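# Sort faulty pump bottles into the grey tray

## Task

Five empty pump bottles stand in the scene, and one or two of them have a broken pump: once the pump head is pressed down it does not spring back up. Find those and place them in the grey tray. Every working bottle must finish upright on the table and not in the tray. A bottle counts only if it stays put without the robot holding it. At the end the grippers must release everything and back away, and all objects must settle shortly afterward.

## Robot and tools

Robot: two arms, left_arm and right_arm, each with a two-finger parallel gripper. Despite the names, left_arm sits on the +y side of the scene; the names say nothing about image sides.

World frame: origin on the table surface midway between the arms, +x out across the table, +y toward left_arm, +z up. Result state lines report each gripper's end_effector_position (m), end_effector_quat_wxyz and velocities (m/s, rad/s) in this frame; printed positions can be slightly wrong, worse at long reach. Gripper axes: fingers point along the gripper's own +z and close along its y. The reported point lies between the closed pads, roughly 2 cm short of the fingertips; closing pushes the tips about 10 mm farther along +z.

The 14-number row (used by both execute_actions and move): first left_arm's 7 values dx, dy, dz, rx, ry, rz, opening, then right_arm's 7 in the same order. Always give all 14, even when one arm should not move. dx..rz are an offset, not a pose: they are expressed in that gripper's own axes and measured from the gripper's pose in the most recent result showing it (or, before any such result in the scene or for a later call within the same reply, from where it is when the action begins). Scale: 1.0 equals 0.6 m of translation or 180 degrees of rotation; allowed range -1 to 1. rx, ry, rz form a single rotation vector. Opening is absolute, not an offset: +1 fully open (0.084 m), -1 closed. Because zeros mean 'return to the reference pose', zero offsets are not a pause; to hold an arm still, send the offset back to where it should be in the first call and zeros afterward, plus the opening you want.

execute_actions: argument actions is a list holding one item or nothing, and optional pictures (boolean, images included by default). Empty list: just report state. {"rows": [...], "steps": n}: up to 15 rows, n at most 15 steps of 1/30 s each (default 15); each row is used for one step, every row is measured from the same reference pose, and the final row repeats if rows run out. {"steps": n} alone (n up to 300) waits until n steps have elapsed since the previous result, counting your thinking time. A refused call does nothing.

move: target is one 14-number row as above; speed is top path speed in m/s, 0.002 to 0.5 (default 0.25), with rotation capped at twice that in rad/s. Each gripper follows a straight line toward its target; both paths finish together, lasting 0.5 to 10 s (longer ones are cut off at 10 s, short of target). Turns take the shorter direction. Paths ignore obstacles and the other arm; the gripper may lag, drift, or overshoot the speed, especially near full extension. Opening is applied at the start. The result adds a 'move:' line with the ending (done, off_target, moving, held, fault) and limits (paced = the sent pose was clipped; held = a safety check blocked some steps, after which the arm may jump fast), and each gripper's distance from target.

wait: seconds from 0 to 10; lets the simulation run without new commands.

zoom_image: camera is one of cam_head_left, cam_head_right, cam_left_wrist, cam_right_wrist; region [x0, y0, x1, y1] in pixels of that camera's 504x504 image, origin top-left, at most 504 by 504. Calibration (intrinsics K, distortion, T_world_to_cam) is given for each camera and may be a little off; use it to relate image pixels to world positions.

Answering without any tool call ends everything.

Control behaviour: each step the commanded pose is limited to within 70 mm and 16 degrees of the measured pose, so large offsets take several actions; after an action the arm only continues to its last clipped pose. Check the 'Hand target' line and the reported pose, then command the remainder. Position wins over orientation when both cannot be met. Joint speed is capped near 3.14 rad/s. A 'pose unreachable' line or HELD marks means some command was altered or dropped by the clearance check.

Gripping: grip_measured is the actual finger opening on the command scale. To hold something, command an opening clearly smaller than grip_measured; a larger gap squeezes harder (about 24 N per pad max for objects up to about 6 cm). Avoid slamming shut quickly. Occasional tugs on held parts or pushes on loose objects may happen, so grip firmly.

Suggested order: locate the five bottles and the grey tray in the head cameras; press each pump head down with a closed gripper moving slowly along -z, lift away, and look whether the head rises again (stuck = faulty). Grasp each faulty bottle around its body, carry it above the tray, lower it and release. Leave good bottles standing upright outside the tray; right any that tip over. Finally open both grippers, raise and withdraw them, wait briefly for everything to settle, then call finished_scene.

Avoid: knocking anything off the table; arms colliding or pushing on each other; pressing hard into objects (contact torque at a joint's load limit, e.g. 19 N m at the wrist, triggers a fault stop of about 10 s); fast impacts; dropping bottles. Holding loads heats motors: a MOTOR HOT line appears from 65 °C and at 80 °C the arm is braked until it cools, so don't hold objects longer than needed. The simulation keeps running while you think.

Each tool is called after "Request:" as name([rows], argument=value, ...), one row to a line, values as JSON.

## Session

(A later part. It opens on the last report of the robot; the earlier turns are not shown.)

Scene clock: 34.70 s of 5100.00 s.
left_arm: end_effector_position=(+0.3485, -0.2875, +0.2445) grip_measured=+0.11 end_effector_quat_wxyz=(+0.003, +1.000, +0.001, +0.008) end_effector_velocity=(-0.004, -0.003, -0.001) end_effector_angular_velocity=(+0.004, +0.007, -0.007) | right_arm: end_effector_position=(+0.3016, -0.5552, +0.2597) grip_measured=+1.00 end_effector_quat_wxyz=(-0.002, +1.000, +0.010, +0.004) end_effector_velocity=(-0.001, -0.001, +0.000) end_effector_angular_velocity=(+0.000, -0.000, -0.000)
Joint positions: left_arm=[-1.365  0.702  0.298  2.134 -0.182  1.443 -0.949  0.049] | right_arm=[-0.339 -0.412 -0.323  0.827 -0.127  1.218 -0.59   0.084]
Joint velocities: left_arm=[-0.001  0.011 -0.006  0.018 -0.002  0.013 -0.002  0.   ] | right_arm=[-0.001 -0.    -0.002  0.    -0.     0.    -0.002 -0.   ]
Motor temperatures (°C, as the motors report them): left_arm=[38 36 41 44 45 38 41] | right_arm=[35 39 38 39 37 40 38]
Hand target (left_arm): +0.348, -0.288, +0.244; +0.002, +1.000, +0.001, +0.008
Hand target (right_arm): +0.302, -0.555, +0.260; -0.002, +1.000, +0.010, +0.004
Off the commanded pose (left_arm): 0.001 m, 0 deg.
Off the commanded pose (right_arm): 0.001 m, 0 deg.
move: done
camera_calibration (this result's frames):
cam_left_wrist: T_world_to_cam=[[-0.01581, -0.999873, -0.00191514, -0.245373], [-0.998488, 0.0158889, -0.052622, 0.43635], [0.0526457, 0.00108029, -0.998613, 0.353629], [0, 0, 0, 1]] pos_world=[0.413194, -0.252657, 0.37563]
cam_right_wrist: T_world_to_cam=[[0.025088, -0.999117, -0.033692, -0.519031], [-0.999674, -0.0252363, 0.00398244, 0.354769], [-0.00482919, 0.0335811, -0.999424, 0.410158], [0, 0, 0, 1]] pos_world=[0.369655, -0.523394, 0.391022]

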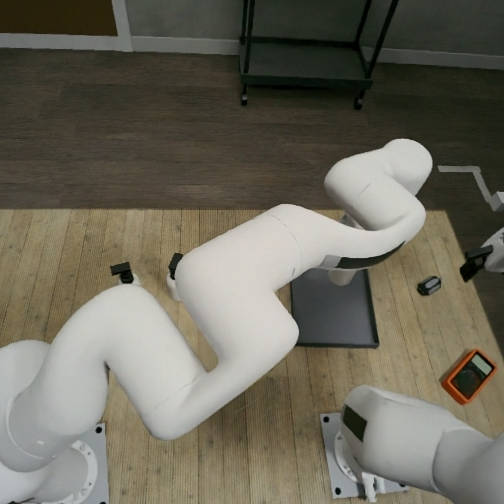

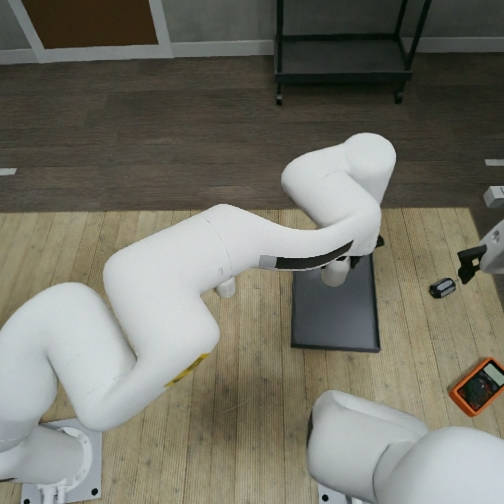

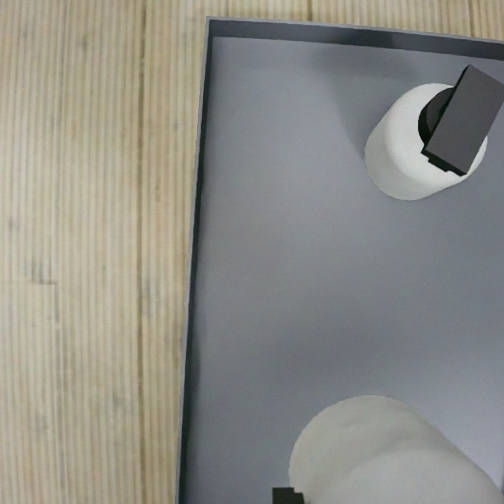

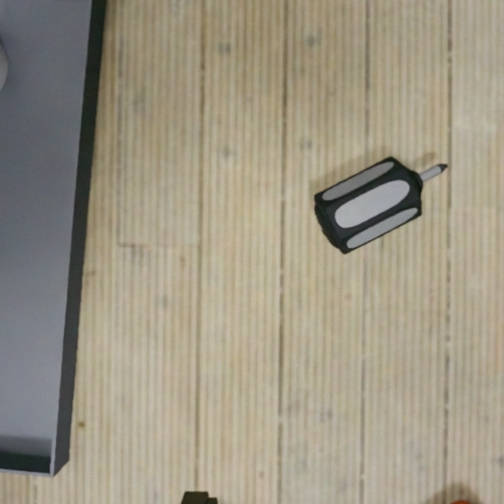

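Request:
move(target=[0,0,0.268,0,0,0,-0.6,0,0,0,0,0,0,1], speed=0.1)

Request:
execute_actions([
  {"rows":[[0,0,0,0,0,0,1,0,0,0,0,0,0,1]],"steps":15},
], pictures=false)

Request:
move(target=[0,0,-0.3,0,0,0,1,0,0,0,0,0,0,1])

Request:
move(target=[-0.1,-0.95,0,0,0,0,1,0,0,0,0,0,0,1])

Scene clock: 37.53 s of 5100.00 s.
left_arm: end_effector_position=(+0.3512, -0.2890, +0.0844) grip_measured=+0.11 end_effector_quat_wxyz=(+0.003, +1.000, +0.001, +0.008) end_effector_velocity=(-0.001, +0.003, -0.006) end_effector_angular_velocity=(+0.009, +0.006, +0.003) | right_arm: end_effector_position=(+0.3016, -0.5552, +0.2597) grip_measured=+1.00 end_effector_quat_wxyz=(-0.002, +1.000, +0.010, +0.004) end_effector_velocity=(-0.000, -0.000, -0.001) end_effector_angular_velocity=(+0.000, +0.001, -0.000)
Joint positions: left_arm=[-1.387  0.795  0.278  1.825 -0.216  1.045 -0.917  0.049] | right_arm=[-0.339 -0.412 -0.323  0.827 -0.127  1.218 -0.59   0.084]
Joint velocities: left_arm=[ 0.     0.005 -0.001 -0.006 -0.001  0.    -0.001  0.   ] | right_arm=[-0.001  0.    -0.001 -0.001 -0.001 -0.001 -0.001 -0.   ]
Motor temperatures (°C, as the motors report them): left_arm=[38 36 41 44 45 38 41] | right_arm=[35 39 38 39 37 40 38]
Hand target (left_arm): +0.351, -0.289, +0.084; +0.003, +1.000, +0.001, +0.008
Hand target (right_arm): +0.302, -0.555, +0.260; -0.002, +1.000, +0.010, +0.004
Off the commanded pose (left_arm): 0.001 m, 0 deg.
Off the commanded pose (right_arm): 0.000 m, 0 deg.
move: done
camera_calibration (this result's frames):
cam_left_wrist: T_world_to_cam=[[-0.0162468, -0.999868, -0.000735004, -0.247014], [-0.998446, 0.0162629, -0.0532976, 0.430765], [0.0533025, -0.000132052, -0.998578, 0.193061], [0, 0, 0, 1]] pos_world=[0.415792, -0.253961, 0.215564]
cam_right_wrist: T_world_to_cam=[[0.0250876, -0.999117, -0.033692, -0.519032], [-0.999674, -0.0252359, 0.00398234, 0.354769], [-0.00482908, 0.0335811, -0.999424, 0.410158], [0, 0, 0, 1]] pos_world=[0.369655, -0.523394, 0.391022]

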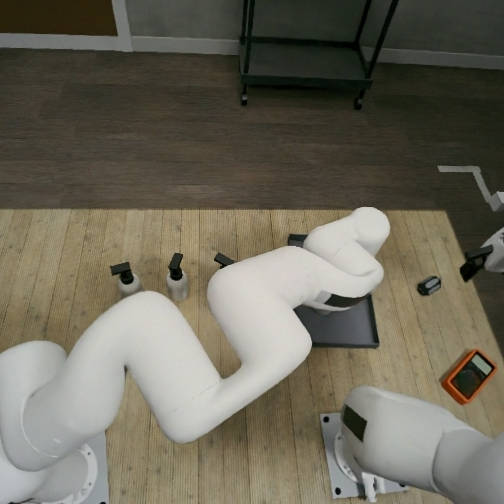

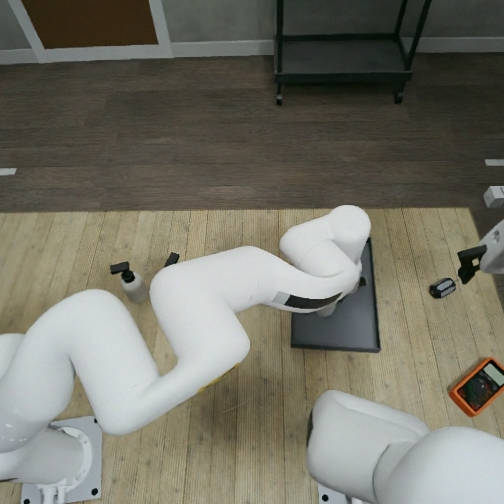

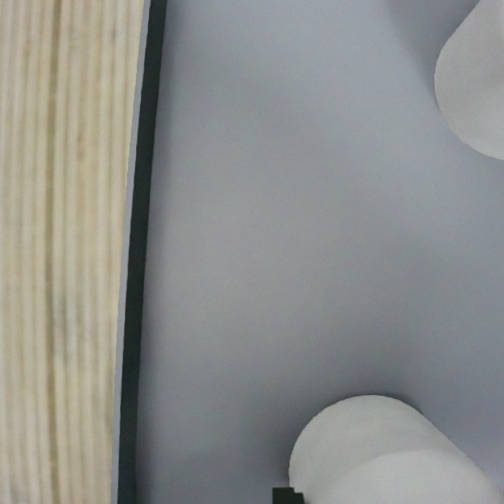

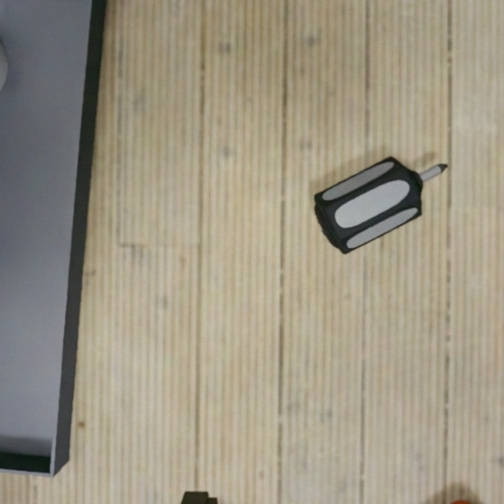

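Scene clock: 38.03 s of 5100.00 s.
left_arm: end_effector_position=(+0.3512, -0.2890, +0.0844) grip_measured=+1.00 end_effector_quat_wxyz=(+0.003, +1.000, +0.001, +0.008) end_effector_velocity=(+0.000, -0.000, +0.000) end_effector_angular_velocity=(-0.001, -0.001, -0.001) | right_arm: end_effector_position=(+0.3016, -0.5552, +0.2597) grip_measured=+1.00 end_effector_quat_wxyz=(-0.002, +1.000, +0.010, +0.004) end_effector_velocity=(-0.000, -0.000, -0.000) end_effector_angular_velocity=(-0.001, +0.000, +0.001)
Joint positions: left_arm=[-1.387  0.795  0.278  1.825 -0.216  1.045 -0.917  0.084] | right_arm=[-0.339 -0.412 -0.323  0.827 -0.127  1.218 -0.59   0.084]
Joint velocities: left_arm=[ 0.    -0.     0.001  0.    -0.    -0.     0.001 -0.   ] | right_arm=[-0.    -0.     0.    -0.    -0.001 -0.    -0.001 -0.   ]
Motor temperatures (°C, as the motors report them): left_arm=[38 36 41 44 45 38 41] | right_arm=[35 39 38 39 37 40 38]
Hand target (left_arm): +0.351, -0.289, +0.084; +0.003, +1.000, +0.001, +0.008
Hand target (right_arm): +0.302, -0.555, +0.260; -0.002, +1.000, +0.010, +0.004
Off the commanded pose (left_arm): 0.000 m, 0 deg.
Off the commanded pose (right_arm): 0.000 m, 0 deg.
Steps of this call (steps 1 to 15: all 15 steps of this action). Readings (end_effector_position):
1: left_arm (+0.3511, -0.2889, +0.0842) | right_arm (+0.3016, -0.5552, +0.2597)
2: left_arm (+0.3511, -0.2888, +0.0841) | right_arm (+0.3016, -0.5552, +0.2597)
4: left_arm (+0.3512, -0.2890, +0.0844) | right_arm (+0.3016, -0.5552, +0.2597)
8: left_arm (+0.3513, -0.2891, +0.0847) | right_arm (+0.3016, -0.5552, +0.2597)
15: the state above

Scene clock: 39.47 s of 5100.00 s.
left_arm: end_effector_position=(+0.3481, -0.2872, +0.2630) grip_measured=+1.00 end_effector_quat_wxyz=(+0.002, +1.000, +0.001, +0.008) end_effector_velocity=(+0.001, -0.004, +0.015) end_effector_angular_velocity=(-0.020, -0.012, -0.003) | right_arm: end_effector_position=(+0.3016, -0.5552, +0.2597) grip_measured=+1.00 end_effector_quat_wxyz=(-0.002, +1.000, +0.010, +0.004) end_effector_velocity=(+0.000, +0.000, +0.000) end_effector_angular_velocity=(-0.001, -0.000, +0.000)
Joint positions: left_arm=[-1.355  0.714  0.297  2.209 -0.183  1.506 -0.953  0.084] | right_arm=[-0.339 -0.412 -0.323  0.827 -0.127  1.218 -0.59   0.084]
Joint velocities: left_arm=[ 0.003 -0.003 -0.002  0.033 -0.     0.012 -0.001  0.   ] | right_arm=[ 0.    -0.     0.001  0.    -0.    -0.001  0.001  0.   ]
Motor temperatures (°C, as the motors report them): left_arm=[38 36 41 44 45 38 41] | right_arm=[35 39 38 39 37 40 38]
Hand target (left_arm): +0.348, -0.287, +0.264; +0.003, +1.000, +0.001, +0.008
Hand target (right_arm): +0.302, -0.555, +0.260; -0.002, +1.000, +0.010, +0.004
Off the commanded pose (left_arm): 0.002 m, 0 deg.
Off the commanded pose (right_arm): 0.000 m, 0 deg.
move: done
camera_calibration (this result's frames):
cam_left_wrist: T_world_to_cam=[[-0.015771, -0.999872, -0.00271278, -0.244857], [-0.998515, 0.015891, -0.0521147, 0.436753], [0.0521511, 0.00188685, -0.998637, 0.372522], [0, 0, 0, 1]] pos_world=[0.412815, -0.252469, 0.394111]
cam_right_wrist: T_world_to_cam=[[0.0250873, -0.999117, -0.0336921, -0.519031], [-0.999674, -0.0252356, 0.00398242, 0.354769], [-0.00482914, 0.0335812, -0.999424, 0.410158], [0, 0, 0, 1]] pos_world=[0.369655, -0.523394, 0.391022]

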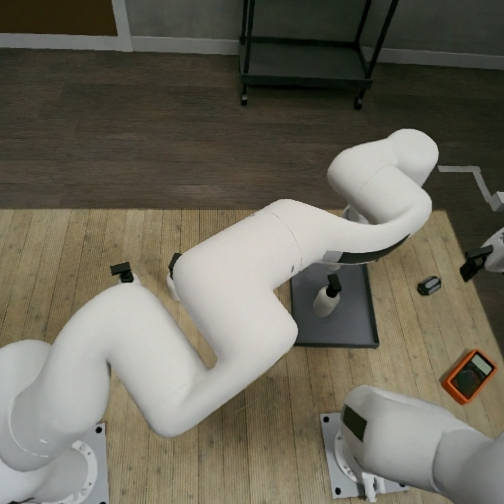

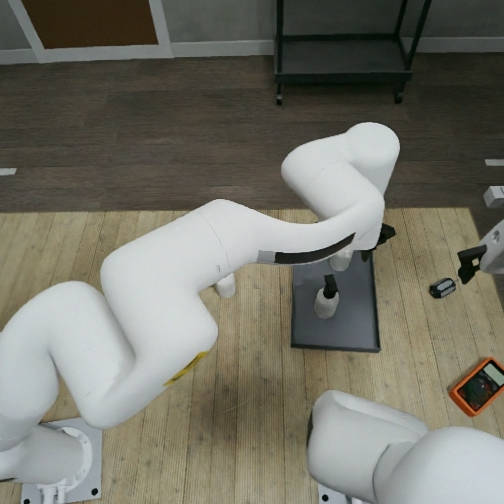

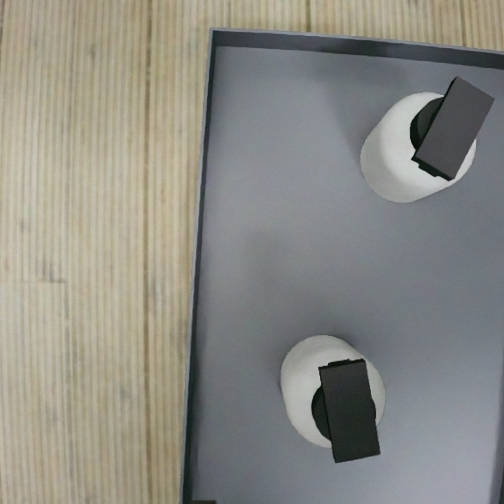

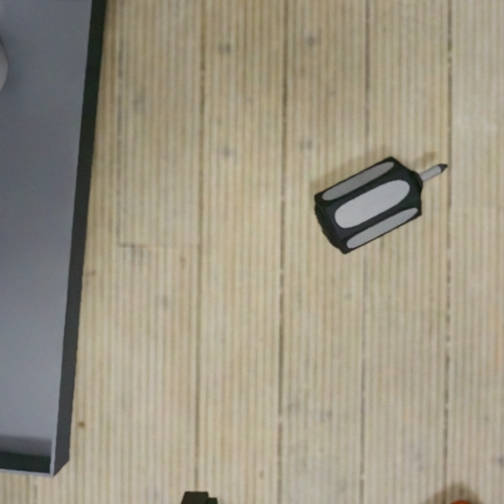

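Scene clock: 42.23 s of 5100.00 s.
left_arm: end_effector_position=(+0.2869, +0.2827, +0.2586) grip_measured=+1.00 end_effector_quat_wxyz=(+0.003, +1.000, +0.001, +0.006) end_effector_velocity=(+0.000, +0.003, +0.001) end_effector_angular_velocity=(-0.003, -0.002, +0.005) | right_arm: end_effector_position=(+0.3016, -0.5552, +0.2597) grip_measured=+1.00 end_effector_quat_wxyz=(-0.002, +1.000, +0.010, +0.004) end_effector_velocity=(+0.000, -0.000, +0.000) end_effector_angular_velocity=(-0.001, -0.001, -0.001)
Joint positions: left_arm=[-0.975 -0.918  0.607  0.623  0.474  1.445 -0.469  0.084] | right_arm=[-0.339 -0.412 -0.323  0.827 -0.127  1.218 -0.59   0.084]
Joint velocities: left_arm=[ 0.004 -0.004  0.004  0.003  0.002  0.002  0.002  0.   ] | right_arm=[-0.001  0.     0.     0.001 -0.    -0.     0.    -0.   ]
Motor temperatures (°C, as the motors report them): left_arm=[38 36 41 44 45 38 41] | right_arm=[35 39 38 39 37 40 38]
Hand target (left_arm): +0.287, +0.283, +0.259; +0.003, +1.000, +0.002, +0.006
Hand target (right_arm): +0.302, -0.555, +0.260; -0.002, +1.000, +0.010, +0.004
Off the commanded pose (left_arm): 0.001 m, 0 deg.
Off the commanded pose (right_arm): 0.000 m, 0 deg.
move: done
camera_calibration (this result's frames):
cam_left_wrist: T_world_to_cam=[[-0.0156026, -0.999877, -0.00165486, 0.323688], [-0.998716, 0.0156642, -0.0481724, 0.365506], [0.0481924, 0.000901126, -0.998838, 0.371737], [0, 0, 0, 1]] pos_world=[0.352173, 0.317588, 0.389448]
cam_right_wrist: T_world_to_cam=[[0.0250875, -0.999117, -0.0336921, -0.519031], [-0.999674, -0.0252357, 0.0039826, 0.354769], [-0.00482932, 0.0335812, -0.999424, 0.410158], [0, 0, 0, 1]] pos_world=[0.369655, -0.523394, 0.391022]

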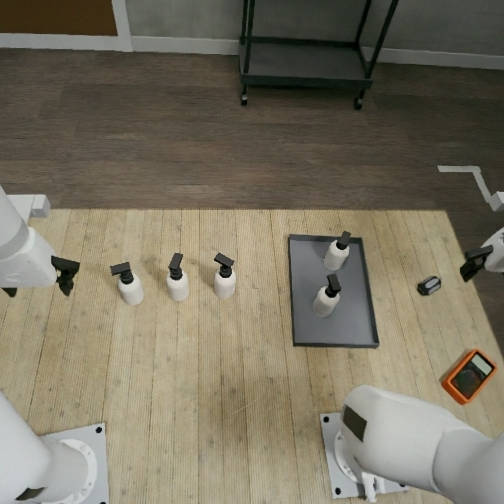

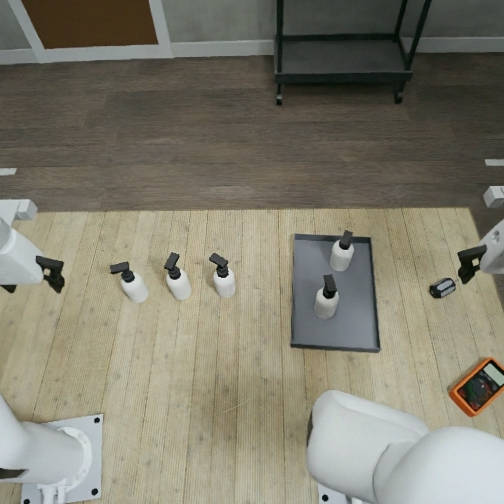

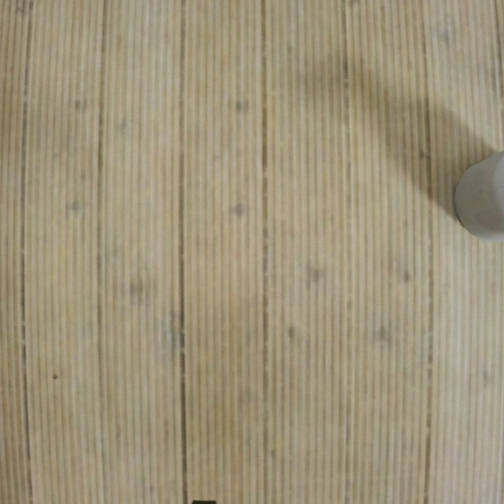

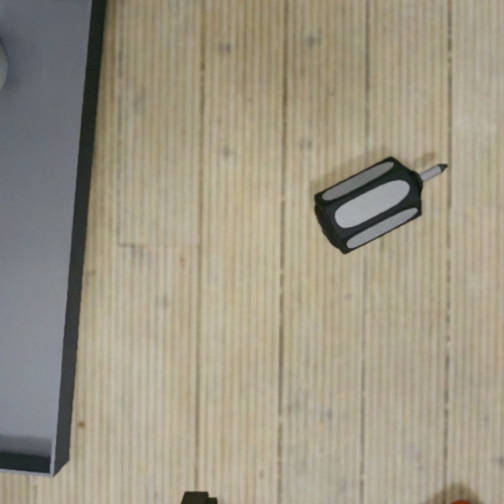

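Request:
finished_scene(scene=2)

The scene is finished: the task was done.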